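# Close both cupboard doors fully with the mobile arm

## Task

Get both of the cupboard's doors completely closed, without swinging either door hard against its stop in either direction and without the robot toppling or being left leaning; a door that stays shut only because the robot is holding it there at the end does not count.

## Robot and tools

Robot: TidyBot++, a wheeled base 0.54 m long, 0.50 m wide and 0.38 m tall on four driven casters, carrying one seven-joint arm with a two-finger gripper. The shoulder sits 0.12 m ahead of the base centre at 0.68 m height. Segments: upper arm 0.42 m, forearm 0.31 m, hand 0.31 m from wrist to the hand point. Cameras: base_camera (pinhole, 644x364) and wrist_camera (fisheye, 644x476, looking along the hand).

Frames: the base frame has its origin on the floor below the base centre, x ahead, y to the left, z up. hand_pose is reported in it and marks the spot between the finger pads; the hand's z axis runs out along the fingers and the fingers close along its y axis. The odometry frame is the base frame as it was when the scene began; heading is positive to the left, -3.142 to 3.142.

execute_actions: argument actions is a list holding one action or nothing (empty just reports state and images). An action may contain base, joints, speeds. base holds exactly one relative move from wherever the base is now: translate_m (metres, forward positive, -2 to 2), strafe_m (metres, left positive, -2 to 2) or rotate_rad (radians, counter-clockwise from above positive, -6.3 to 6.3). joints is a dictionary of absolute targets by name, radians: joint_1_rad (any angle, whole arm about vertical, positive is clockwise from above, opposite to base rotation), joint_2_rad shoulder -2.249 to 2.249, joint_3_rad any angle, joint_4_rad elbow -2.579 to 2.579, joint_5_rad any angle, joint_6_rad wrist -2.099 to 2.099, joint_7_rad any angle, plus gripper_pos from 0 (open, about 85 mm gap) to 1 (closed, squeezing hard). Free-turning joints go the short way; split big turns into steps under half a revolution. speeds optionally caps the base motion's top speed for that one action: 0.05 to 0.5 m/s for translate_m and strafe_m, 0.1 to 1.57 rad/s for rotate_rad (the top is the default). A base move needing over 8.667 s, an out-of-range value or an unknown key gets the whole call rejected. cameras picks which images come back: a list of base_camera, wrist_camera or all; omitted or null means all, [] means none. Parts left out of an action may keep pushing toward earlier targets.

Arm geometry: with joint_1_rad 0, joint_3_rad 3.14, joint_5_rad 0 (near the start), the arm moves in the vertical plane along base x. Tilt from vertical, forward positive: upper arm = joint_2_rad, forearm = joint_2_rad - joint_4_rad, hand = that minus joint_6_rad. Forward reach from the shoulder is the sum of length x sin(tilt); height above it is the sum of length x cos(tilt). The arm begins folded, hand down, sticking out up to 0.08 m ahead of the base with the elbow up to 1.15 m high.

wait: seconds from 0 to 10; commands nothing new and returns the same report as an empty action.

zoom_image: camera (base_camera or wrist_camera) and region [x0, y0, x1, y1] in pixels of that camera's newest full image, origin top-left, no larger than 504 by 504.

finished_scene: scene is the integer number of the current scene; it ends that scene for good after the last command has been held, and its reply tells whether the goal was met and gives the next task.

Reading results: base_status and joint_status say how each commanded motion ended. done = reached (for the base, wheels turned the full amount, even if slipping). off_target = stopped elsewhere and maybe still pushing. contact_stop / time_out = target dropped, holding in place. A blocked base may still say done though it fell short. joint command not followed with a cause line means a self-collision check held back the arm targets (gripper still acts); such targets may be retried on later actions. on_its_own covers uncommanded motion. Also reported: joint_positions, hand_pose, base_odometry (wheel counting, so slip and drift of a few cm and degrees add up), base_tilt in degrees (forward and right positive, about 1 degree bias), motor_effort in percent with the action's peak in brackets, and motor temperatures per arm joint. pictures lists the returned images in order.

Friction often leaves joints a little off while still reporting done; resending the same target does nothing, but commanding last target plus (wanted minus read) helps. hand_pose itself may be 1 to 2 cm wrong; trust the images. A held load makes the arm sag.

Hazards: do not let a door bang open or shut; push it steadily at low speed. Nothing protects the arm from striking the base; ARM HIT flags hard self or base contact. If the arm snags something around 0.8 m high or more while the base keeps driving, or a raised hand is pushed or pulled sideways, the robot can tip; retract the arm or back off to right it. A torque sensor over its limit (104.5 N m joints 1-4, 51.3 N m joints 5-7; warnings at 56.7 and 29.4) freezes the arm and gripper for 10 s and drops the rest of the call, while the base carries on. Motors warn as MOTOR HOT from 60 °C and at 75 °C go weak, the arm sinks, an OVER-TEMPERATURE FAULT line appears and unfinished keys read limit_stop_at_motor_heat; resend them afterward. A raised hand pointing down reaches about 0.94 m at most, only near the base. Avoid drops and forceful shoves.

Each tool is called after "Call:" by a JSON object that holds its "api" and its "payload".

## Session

Call:
{"api": "execute_actions", "payload": {"actions": []}}

Scene clock: 0.00 s.
Motor temperatures (°C, as the motors report them): [35 34 29 31 35 39 38]
base_odometry: x=+0.000 y=+0.000 heading=+0.000 (m, m, rad; odometry frame)
base_tilt: forward=-0.2 right=-0.5 (deg)
base_status: not commanded
joint_positions: joint_1_rad=-0.042 joint_2_rad=-0.350 joint_3_rad=+3.114 joint_4_rad=-2.562 joint_5_rad=+0.040 joint_6_rad=-0.889 joint_7_rad=+1.568 gripper_pos=+0.000
joint_status: not commanded
motor_effort: joint_1_rad=+0 joint_2_rad=+0 joint_3_rad=+1 joint_4_rad=+11 joint_5_rad=+1 joint_6_rad=+0 joint_7_rad=+0 (%)
hand_pose: x=+0.2396 y=-0.0010 z=+0.5782 quat_wxyz=(+0.020, +0.999, +0.045, +0.021) (m; base frame)
pictures: base_camera, wrist_camera
Images, in order (width x height): base_camera 644x364, wrist_camera 644x476.

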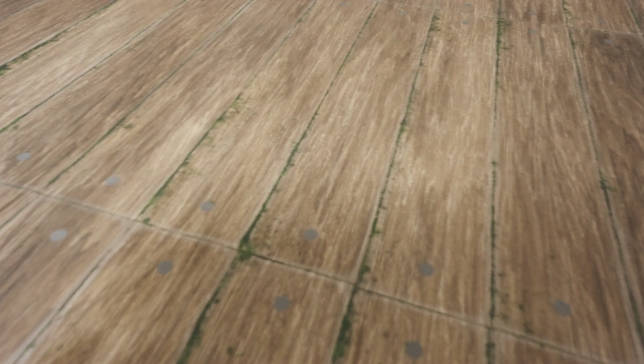

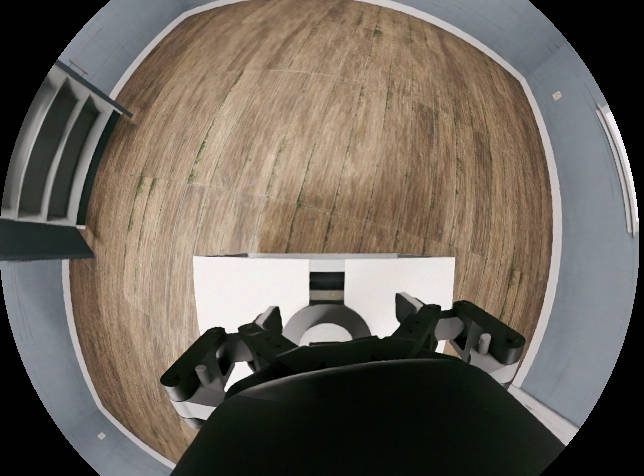

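Call:
{"api": "execute_actions", "payload": {"actions": [{"base":{"rotate_rad":1.24},"joints":{"joint_1_rad":0,"joint_2_rad":1.3,"joint_4_rad":-1.9,"joint_6_rad":1.2,"gripper_pos":1}}]}}

Call:
{"api": "zoom_image", "payload": {"camera": "wrist_camera", "region": [120,0,560,320]}}

Scene clock: 8.20 s.
Motor temperatures (°C, as the motors report them): [35 34 29 31 35 39 38]
base_odometry: x=+0.000 y=+0.000 heading=+1.239 (m, m, rad; odometry frame)
base_tilt: forward=-0.2 right=-0.5 (deg)
base_status: done
joint_positions: joint_1_rad=-0.016 joint_2_rad=+1.280 joint_3_rad=+3.114 joint_4_rad=-1.914 joint_5_rad=+0.040 joint_6_rad=+1.172 joint_7_rad=+1.568 gripper_pos=+0.999
joint_status: all done
motor_effort: joint_1_rad=+0(4) joint_2_rad=-41(43) joint_3_rad=-1(1) joint_4_rad=+5(15) joint_5_rad=+0(0) joint_6_rad=+10(10) joint_7_rad=+0(0) (%)
hand_pose: x=+0.7847 y=+0.0374 z=+0.3534 quat_wxyz=(-0.030, +0.847, +0.018, +0.531) (m; base frame)
pictures: base_camera, wrist_camera
Images, in order (width x height): base_camera 644x364, wrist_camera 644x476.

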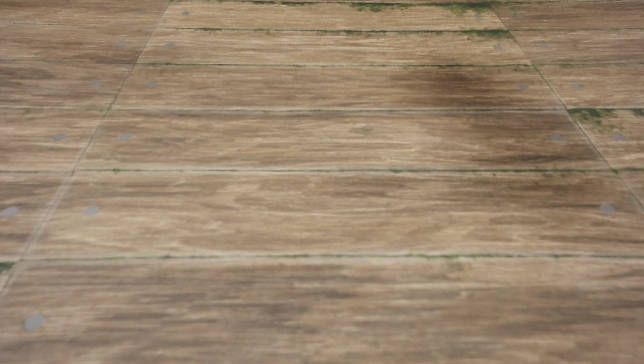

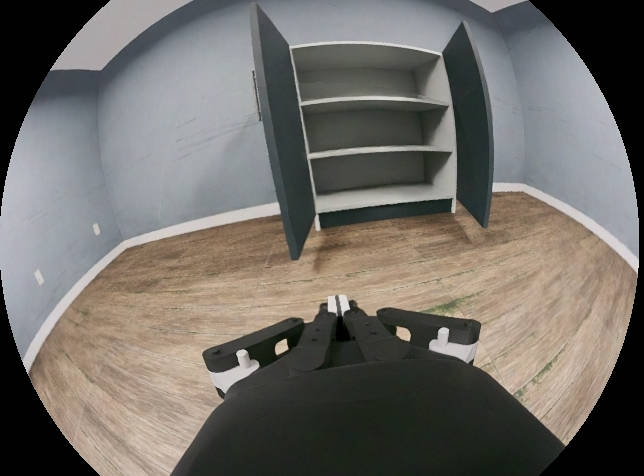

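Region (120, 0, 560, 320) of wrist_camera's 644x476 image, scaled by 1.145; it fills the top 367 rows of this view, and the rest is white.

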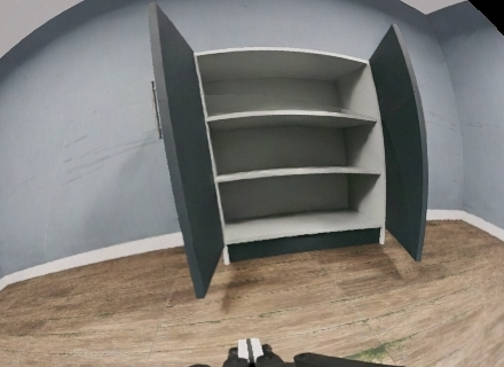

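Call:
{"api": "zoom_image", "payload": {"camera": "wrist_camera", "region": [440,160,520,240]}}

Call:
{"api": "zoom_image", "payload": {"camera": "wrist_camera", "region": [260,190,340,270]}}

Region (440, 160, 520, 240) of wrist_camera's 644x476 image, scaled by 6.300.

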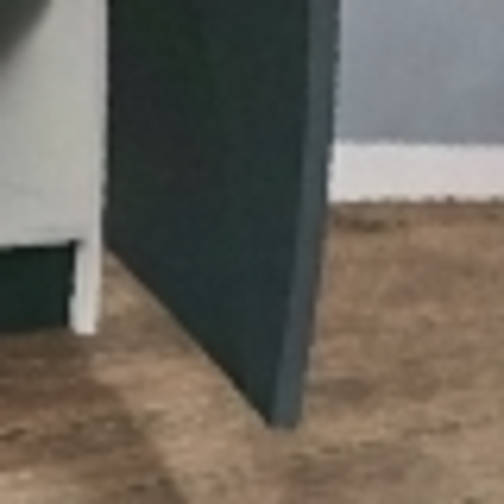

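Region (260, 190, 340, 270) of wrist_camera's 644x476 image, scaled by 6.300.

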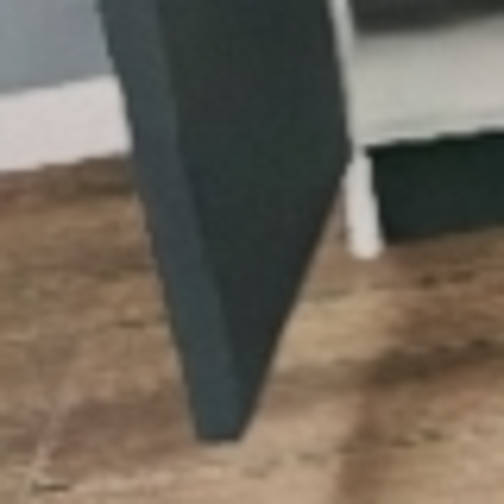

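Call:
{"api": "execute_actions", "payload": {"actions": [{"base":{"strafe_m":0.32}}]}}

Call:
{"api": "execute_actions", "payload": {"actions": [{"base":{"translate_m":0.7}}]}}

Scene clock: 20.50 s.
Motor temperatures (°C, as the motors report them): [35 35 29 31 35 39 38]
base_odometry: x=-0.303 y=+0.104 heading=+1.240 (m, m, rad; odometry frame)
base_tilt: forward=-0.2 right=-0.5 (deg)
base_status: done
joint_positions: joint_1_rad=-0.008 joint_2_rad=+1.280 joint_3_rad=+3.114 joint_4_rad=-1.914 joint_5_rad=+0.040 joint_6_rad=+1.172 joint_7_rad=+1.568 gripper_pos=+0.999
joint_status: not commanded
motor_effort: joint_1_rad=+0(4) joint_2_rad=-41(41) joint_3_rad=-1(3) joint_4_rad=+5(5) joint_5_rad=+0(1) joint_6_rad=+10(10) joint_7_rad=+0(0) (%)
hand_pose: x=+0.7851 y=+0.0325 z=+0.3536 quat_wxyz=(-0.028, +0.847, +0.015, +0.531) (m; base frame)
pictures: base_camera, wrist_camera
Images, in order (width x height): base_camera 644x364, wrist_camera 644x476.

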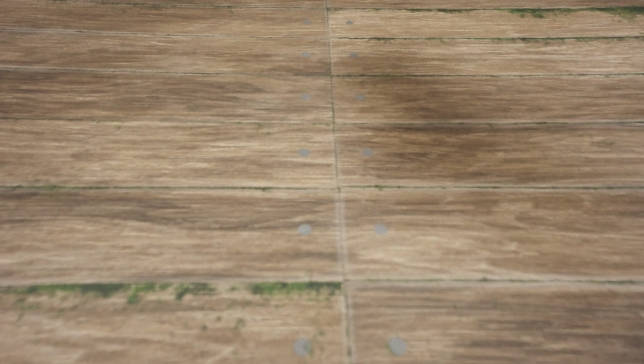

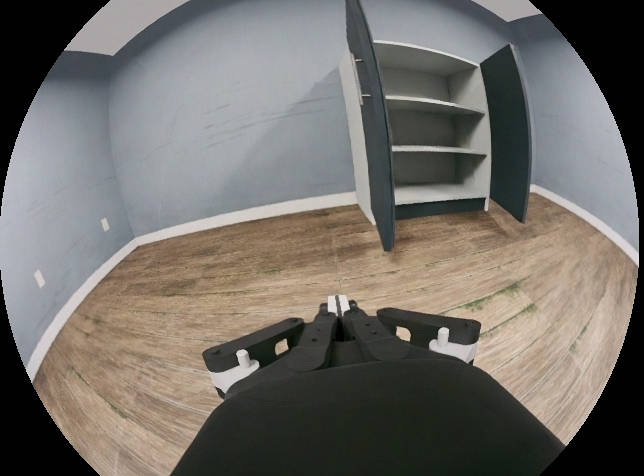

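Scene clock: 23.27 s.
Motor temperatures (°C, as the motors report them): [35 35 29 31 35 39 38]
base_odometry: x=-0.076 y=+0.766 heading=+1.241 (m, m, rad; odometry frame)
base_tilt: forward=-0.2 right=-0.5 (deg)
base_status: done
joint_positions: joint_1_rad=-0.008 joint_2_rad=+1.281 joint_3_rad=+3.114 joint_4_rad=-1.906 joint_5_rad=+0.040 joint_6_rad=+1.174 joint_7_rad=+1.568 gripper_pos=+0.999
joint_status: not commanded
motor_effort: joint_1_rad=+0(2) joint_2_rad=-41(42) joint_3_rad=-1(2) joint_4_rad=+5(6) joint_5_rad=+0(1) joint_6_rad=+10(11) joint_7_rad=+0(0) (%)
hand_pose: x=+0.7887 y=+0.0324 z=+0.3558 quat_wxyz=(-0.028, +0.844, +0.015, +0.535) (m; base frame)
pictures: base_camera, wrist_camera
Images, in order (width x height): base_camera 644x364, wrist_camera 644x476.

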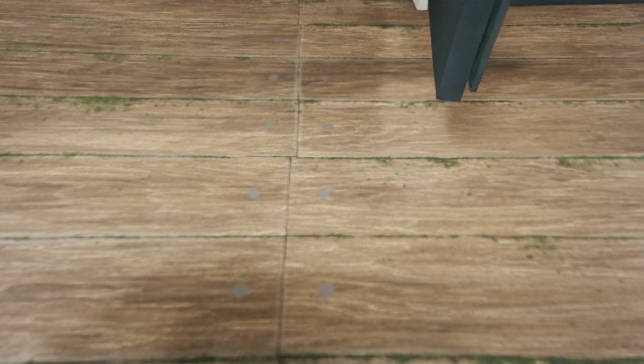

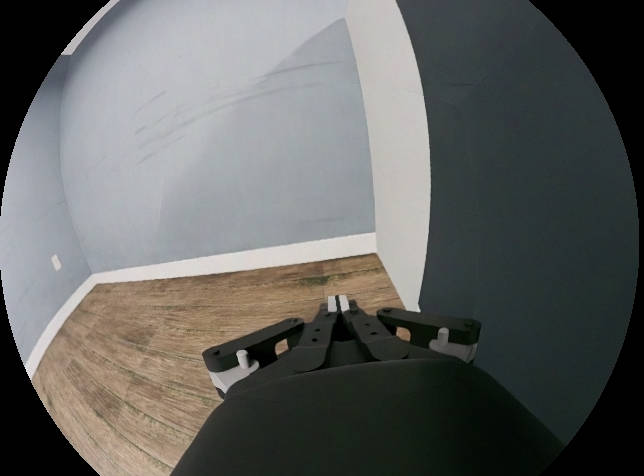

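Lip on left, good.

Call:
{"api": "execute_actions", "payload": {"actions": [{"base":{"strafe_m":-0.47},"speeds":{"strafe_m":0.1}}]}}

Call:
{"api": "execute_actions", "payload": {"actions": [{"base":{"translate_m":0.2},"speeds":{"translate_m":0.06}}]}}

Scene clock: 33.00 s.
Motor temperatures (°C, as the motors report them): [35 35 29 31 35 39 38]
base_odometry: x=+0.368 y=+0.614 heading=+1.241 (m, m, rad; odometry frame)
base_tilt: forward=-0.2 right=-0.5 (deg)
base_status: done
joint_positions: joint_1_rad=-0.001 joint_2_rad=+1.281 joint_3_rad=+3.113 joint_4_rad=-1.906 joint_5_rad=+0.040 joint_6_rad=+1.174 joint_7_rad=+1.568 gripper_pos=+0.999
joint_status: not commanded
motor_effort: joint_1_rad=+0(5) joint_2_rad=-41(42) joint_3_rad=-1(3) joint_4_rad=+5(6) joint_5_rad=+0(2) joint_6_rad=+10(10) joint_7_rad=+0(0) (%)
hand_pose: x=+0.7889 y=+0.0279 z=+0.3558 quat_wxyz=(-0.026, +0.844, +0.012, +0.535) (m; base frame)
pictures: base_camera, wrist_camera
Images, in order (width x height): base_camera 644x364, wrist_camera 644x476.

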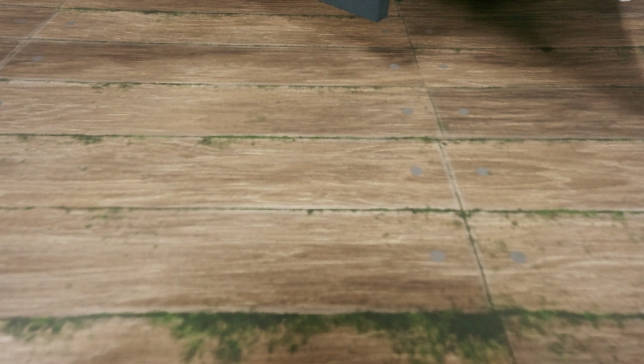

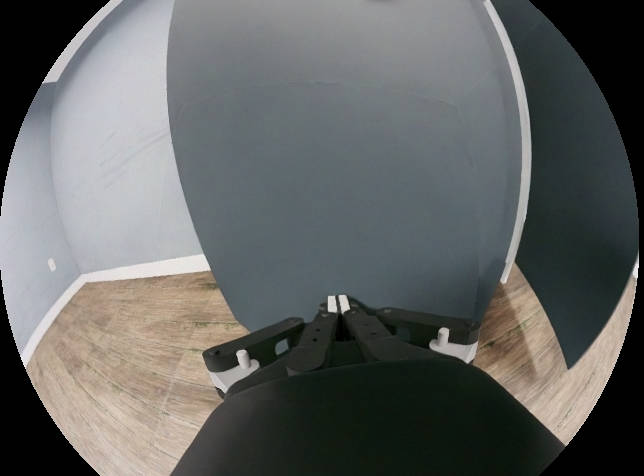

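Scene clock: 36.83 s.
Motor temperatures (°C, as the motors report them): [35 35 29 31 35 39 38]
base_odometry: x=+0.434 y=+0.803 heading=+1.241 (m, m, rad; odometry frame)
base_tilt: forward=-0.2 right=-0.5 (deg)
base_status: done
joint_positions: joint_1_rad=-0.001 joint_2_rad=+1.282 joint_3_rad=+3.113 joint_4_rad=-1.905 joint_5_rad=+0.040 joint_6_rad=+1.174 joint_7_rad=+1.568 gripper_pos=+0.999
joint_status: not commanded
motor_effort: joint_1_rad=+0(3) joint_2_rad=-41(44) joint_3_rad=-1(1) joint_4_rad=+5(7) joint_5_rad=+0(1) joint_6_rad=+10(11) joint_7_rad=+0(0) (%)
hand_pose: x=+0.7890 y=+0.0279 z=+0.3555 quat_wxyz=(-0.026, +0.844, +0.012, +0.535) (m; base frame)
pictures: base_camera, wrist_camera
Images, in order (width x height): base_camera 644x364, wrist_camera 644x476.

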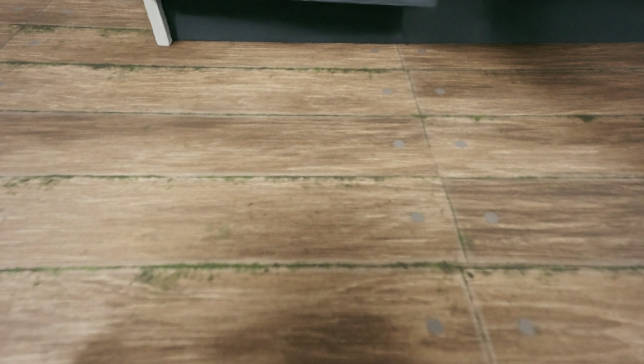

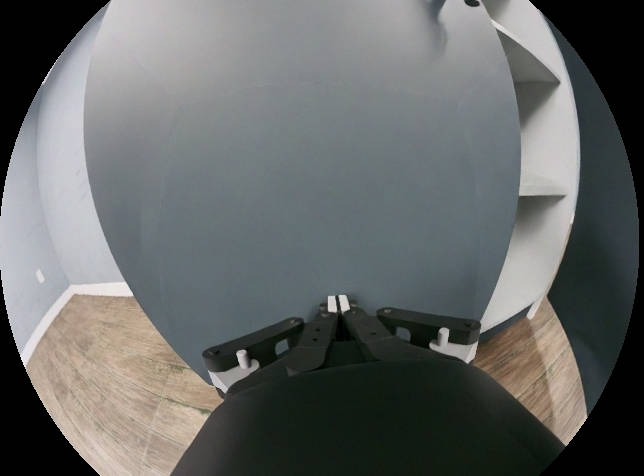

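Call:
{"api": "execute_actions", "payload": {"actions": [{"base":{"translate_m":0.05},"speeds":{"translate_m":0.05}}]}}

Call:
{"api": "execute_actions", "payload": {"actions": [{"base":{"translate_m":-0.52}}], "cameras": []}}

Call:
{"api": "execute_actions", "payload": {"actions": [{"base":{"strafe_m":-0.72}}]}}

Scene clock: 48.67 s.
Motor temperatures (°C, as the motors report them): [35 35 29 31 35 39 38]
base_odometry: x=+0.450 y=+0.851 heading=+1.240 (m, m, rad; odometry frame)
base_tilt: forward=-0.2 right=-0.5 (deg)
base_status: done
joint_positions: joint_1_rad=-0.001 joint_2_rad=+1.284 joint_3_rad=+3.113 joint_4_rad=-1.946 joint_5_rad=+0.040 joint_6_rad=+1.175 joint_7_rad=+1.568 gripper_pos=+0.999
joint_status: not commanded
motor_effort: joint_1_rad=-1(4) joint_2_rad=-41(45) joint_3_rad=-2(3) joint_4_rad=+13(18) joint_5_rad=+0(1) joint_6_rad=+10(12) joint_7_rad=+0(0) (%)
hand_pose: x=+0.7699 y=+0.0280 z=+0.3436 quat_wxyz=(-0.027, +0.856, +0.012, +0.517) (m; base frame)
pictures: base_camera, wrist_camera
Images, in order (width x height): base_camera 644x364, wrist_camera 644x476.

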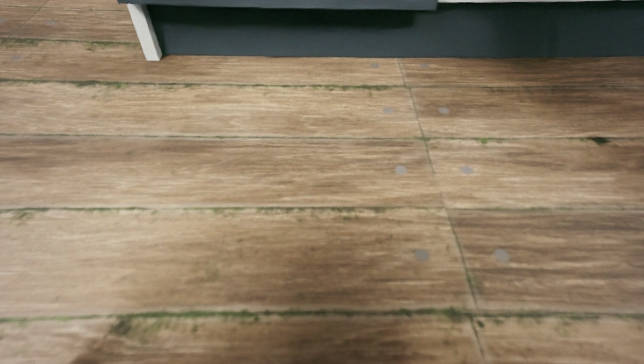

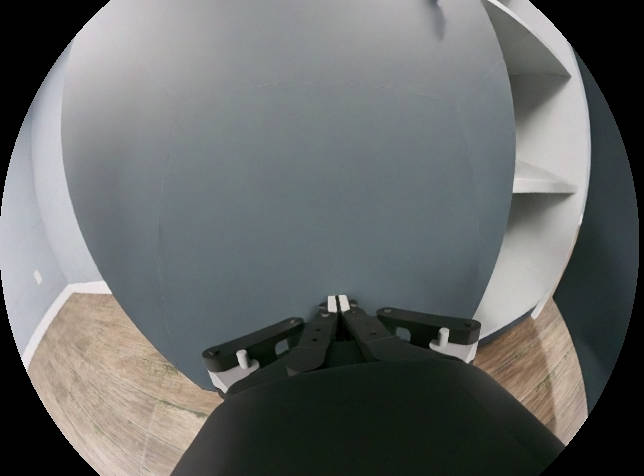

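Scene clock: 51.20 s.
Motor temperatures (°C, as the motors report them): [35 36 29 31 35 39 38]
base_odometry: x=+0.281 y=+0.359 heading=+1.240 (m, m, rad; odometry frame)
base_tilt: forward=-0.2 right=-0.5 (deg)
base_status: done
joint_positions: joint_1_rad=-0.001 joint_2_rad=+1.287 joint_3_rad=+3.113 joint_4_rad=-1.900 joint_5_rad=+0.040 joint_6_rad=+1.175 joint_7_rad=+1.568 gripper_pos=+0.999
joint_status: not commanded
motor_effort: joint_1_rad=+0(6) joint_2_rad=-41(43) joint_3_rad=-1(2) joint_4_rad=+4(13) joint_5_rad=+1(1) joint_6_rad=+10(12) joint_7_rad=+0(0) (%)
hand_pose: x=+0.7896 y=+0.0279 z=+0.3534 quat_wxyz=(-0.026, +0.844, +0.011, +0.535) (m; base frame)
pictures: none
No camera images: the call's "cameras" was empty. Leave "cameras" out to get every camera's image.

Scene clock: 54.00 s.
Motor temperatures (°C, as the motors report them): [35 36 29 31 35 39 38]
base_odometry: x=+0.962 y=+0.125 heading=+1.240 (m, m, rad; odometry frame)
base_tilt: forward=-0.2 right=-0.5 (deg)
base_status: done
joint_positions: joint_1_rad=+0.002 joint_2_rad=+1.287 joint_3_rad=+3.113 joint_4_rad=-1.900 joint_5_rad=+0.040 joint_6_rad=+1.175 joint_7_rad=+1.568 gripper_pos=+0.999
joint_status: not commanded
motor_effort: joint_1_rad=+0(4) joint_2_rad=-41(41) joint_3_rad=-1(3) joint_4_rad=+5(5) joint_5_rad=+1(1) joint_6_rad=+10(10) joint_7_rad=+0(0) (%)
hand_pose: x=+0.7897 y=+0.0260 z=+0.3534 quat_wxyz=(-0.026, +0.844, +0.010, +0.535) (m; base frame)
pictures: base_camera, wrist_camera
Images, in order (width x height): base_camera 644x364, wrist_camera 644x476.

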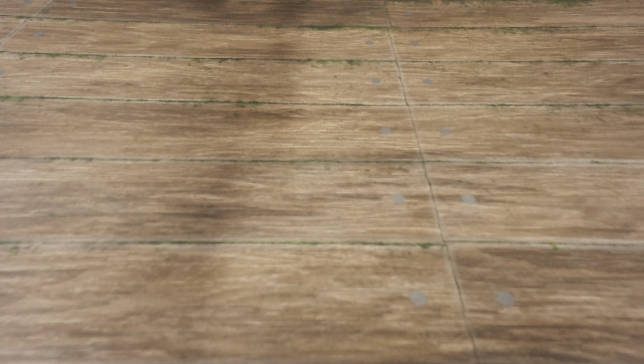

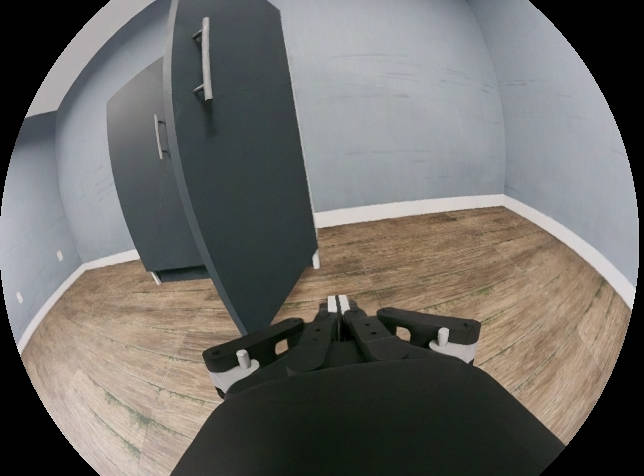

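Call:
{"api": "execute_actions", "payload": {"actions": [{"base":{"translate_m":0.36}}], "cameras": []}}

Call:
{"api": "execute_actions", "payload": {"actions": [{"base":{"strafe_m":0.38},"speeds":{"strafe_m":0.1}}]}}

Call:
{"api": "execute_actions", "payload": {"actions": [{"base":{"translate_m":0.16},"speeds":{"translate_m":0.05}}]}}

Scene clock: 70.30 s.
Motor temperatures (°C, as the motors report them): [35 36 29 31 35 39 38]
base_odometry: x=+1.080 y=+0.465 heading=+1.239 (m, m, rad; odometry frame)
base_tilt: forward=-0.2 right=-0.5 (deg)
base_status: done
joint_positions: joint_1_rad=+0.002 joint_2_rad=+1.287 joint_3_rad=+3.113 joint_4_rad=-1.898 joint_5_rad=+0.040 joint_6_rad=+1.175 joint_7_rad=+1.568 gripper_pos=+0.999
joint_status: not commanded
motor_effort: joint_1_rad=+0(1) joint_2_rad=-41(43) joint_3_rad=-1(1) joint_4_rad=+5(6) joint_5_rad=+0(1) joint_6_rad=+10(10) joint_7_rad=+0(0) (%)
hand_pose: x=+0.7903 y=+0.0260 z=+0.3538 quat_wxyz=(-0.025, +0.844, +0.010, +0.536) (m; base frame)
pictures: none
No camera images: the call's "cameras" was empty. Leave "cameras" out to get every camera's image.

Scene clock: 74.67 s.
Motor temperatures (°C, as the motors report them): [35 36 29 31 35 39 38]
base_odometry: x=+0.720 y=+0.589 heading=+1.239 (m, m, rad; odometry frame)
base_tilt: forward=-0.2 right=-0.5 (deg)
base_status: done
joint_positions: joint_1_rad=+0.002 joint_2_rad=+1.287 joint_3_rad=+3.117 joint_4_rad=-1.898 joint_5_rad=+0.039 joint_6_rad=+1.175 joint_7_rad=+1.568 gripper_pos=+0.999
joint_status: not commanded
motor_effort: joint_1_rad=+0(7) joint_2_rad=-41(41) joint_3_rad=-1(5) joint_4_rad=+5(5) joint_5_rad=+0(4) joint_6_rad=+10(10) joint_7_rad=+0(0) (%)
hand_pose: x=+0.7904 y=+0.0240 z=+0.3537 quat_wxyz=(-0.024, +0.844, +0.011, +0.536) (m; base frame)
pictures: base_camera, wrist_camera
Images, in order (width x height): base_camera 644x364, wrist_camera 644x476.

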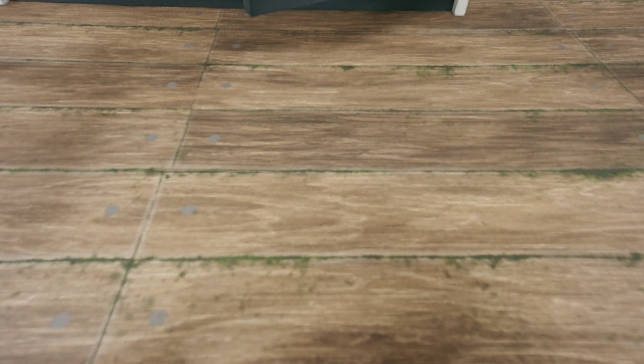

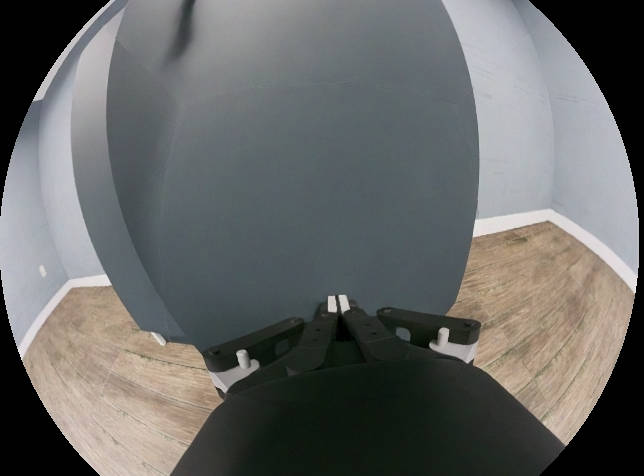

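Scene clock: 78.33 s.
Motor temperatures (°C, as the motors report them): [35 36 29 31 35 39 38]
base_odometry: x=+0.772 y=+0.740 heading=+1.240 (m, m, rad; odometry frame)
base_tilt: forward=-0.2 right=-0.5 (deg)
base_status: done
joint_positions: joint_1_rad=+0.002 joint_2_rad=+1.288 joint_3_rad=+3.117 joint_4_rad=-1.900 joint_5_rad=+0.039 joint_6_rad=+1.176 joint_7_rad=+1.568 gripper_pos=+0.999
joint_status: not commanded
motor_effort: joint_1_rad=+0(2) joint_2_rad=-41(45) joint_3_rad=-1(2) joint_4_rad=+5(7) joint_5_rad=+0(1) joint_6_rad=+10(11) joint_7_rad=+0(0) (%)
hand_pose: x=+0.7896 y=+0.0240 z=+0.3531 quat_wxyz=(-0.024, +0.844, +0.011, +0.535) (m; base frame)
pictures: base_camera, wrist_camera
Images, in order (width x height): base_camera 644x364, wrist_camera 644x476.

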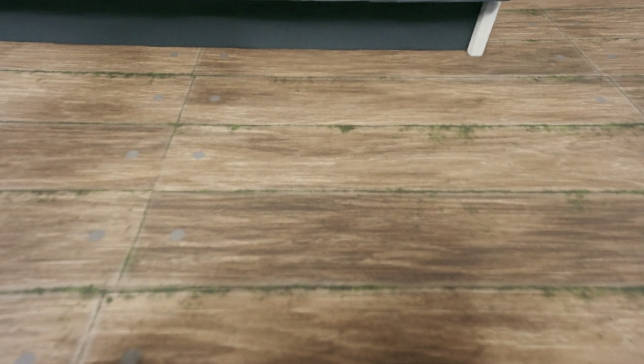

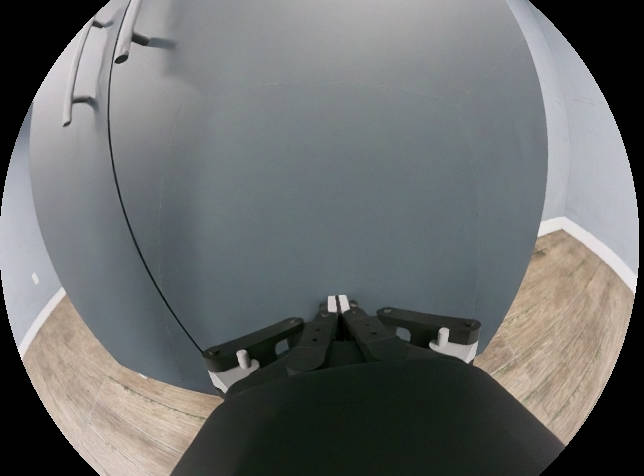

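Call:
{"api": "execute_actions", "payload": {"actions": [{"base":{"translate_m":0.04},"speeds":{"translate_m":0.05}}], "cameras": []}}

Call:
{"api": "execute_actions", "payload": {"actions": [{"joints":{"joint_4_rad":-2.1}}]}}

Scene clock: 85.33 s.
Motor temperatures (°C, as the motors report them): [35 36 29 31 35 39 38]
base_odometry: x=+0.785 y=+0.778 heading=+1.240 (m, m, rad; odometry frame)
base_tilt: forward=-0.2 right=-0.5 (deg)
base_status: done
joint_positions: joint_1_rad=+0.002 joint_2_rad=+1.290 joint_3_rad=+3.117 joint_4_rad=-1.970 joint_5_rad=+0.039 joint_6_rad=+1.176 joint_7_rad=+1.568 gripper_pos=+0.999
joint_status: not commanded
motor_effort: joint_1_rad=-1(4) joint_2_rad=-41(45) joint_3_rad=-1(3) joint_4_rad=+16(19) joint_5_rad=+0(1) joint_6_rad=+11(13) joint_7_rad=+0(0) (%)
hand_pose: x=+0.7569 y=+0.0242 z=+0.3340 quat_wxyz=(-0.024, +0.863, +0.011, +0.505) (m; base frame)
pictures: none
No camera images: the call's "cameras" was empty. Leave "cameras" out to get every camera's image.

Scene clock: 86.50 s.
Motor temperatures (°C, as the motors report them): [35 36 29 31 35 39 38]
base_odometry: x=+0.785 y=+0.778 heading=+1.240 (m, m, rad; odometry frame)
base_tilt: forward=-0.2 right=-0.5 (deg)
base_status: not commanded
joint_positions: joint_1_rad=+0.002 joint_2_rad=+1.290 joint_3_rad=+3.117 joint_4_rad=-2.093 joint_5_rad=+0.039 joint_6_rad=+1.176 joint_7_rad=+1.568 gripper_pos=+0.999
joint_status: all done
motor_effort: joint_1_rad=+0(1) joint_2_rad=-38(43) joint_3_rad=-1(2) joint_4_rad=+1(17) joint_5_rad=+0(1) joint_6_rad=+9(12) joint_7_rad=+0(0) (%)
hand_pose: x=+0.6978 y=+0.0245 z=+0.3087 quat_wxyz=(-0.025, +0.893, +0.010, +0.450) (m; base frame)
pictures: base_camera, wrist_camera
Images, in order (width x height): base_camera 644x364, wrist_camera 644x476.

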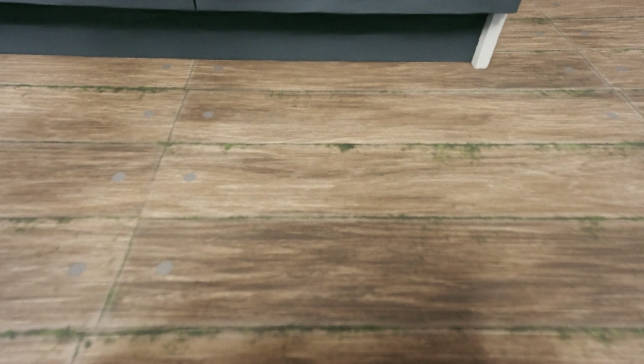

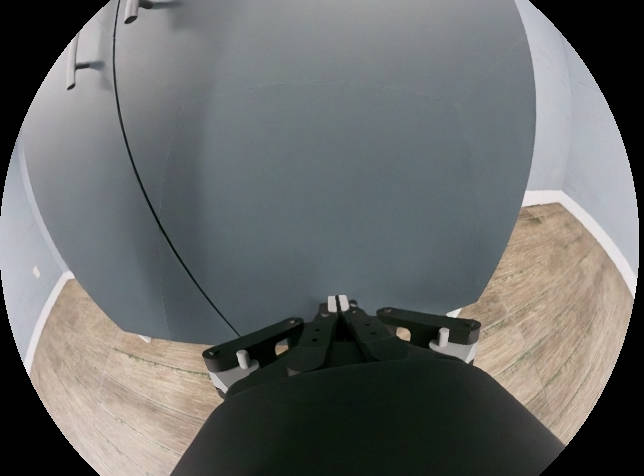

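Call:
{"api": "finished_scene", "payload": {"scene": 2}}

The scene is finished: the task was done.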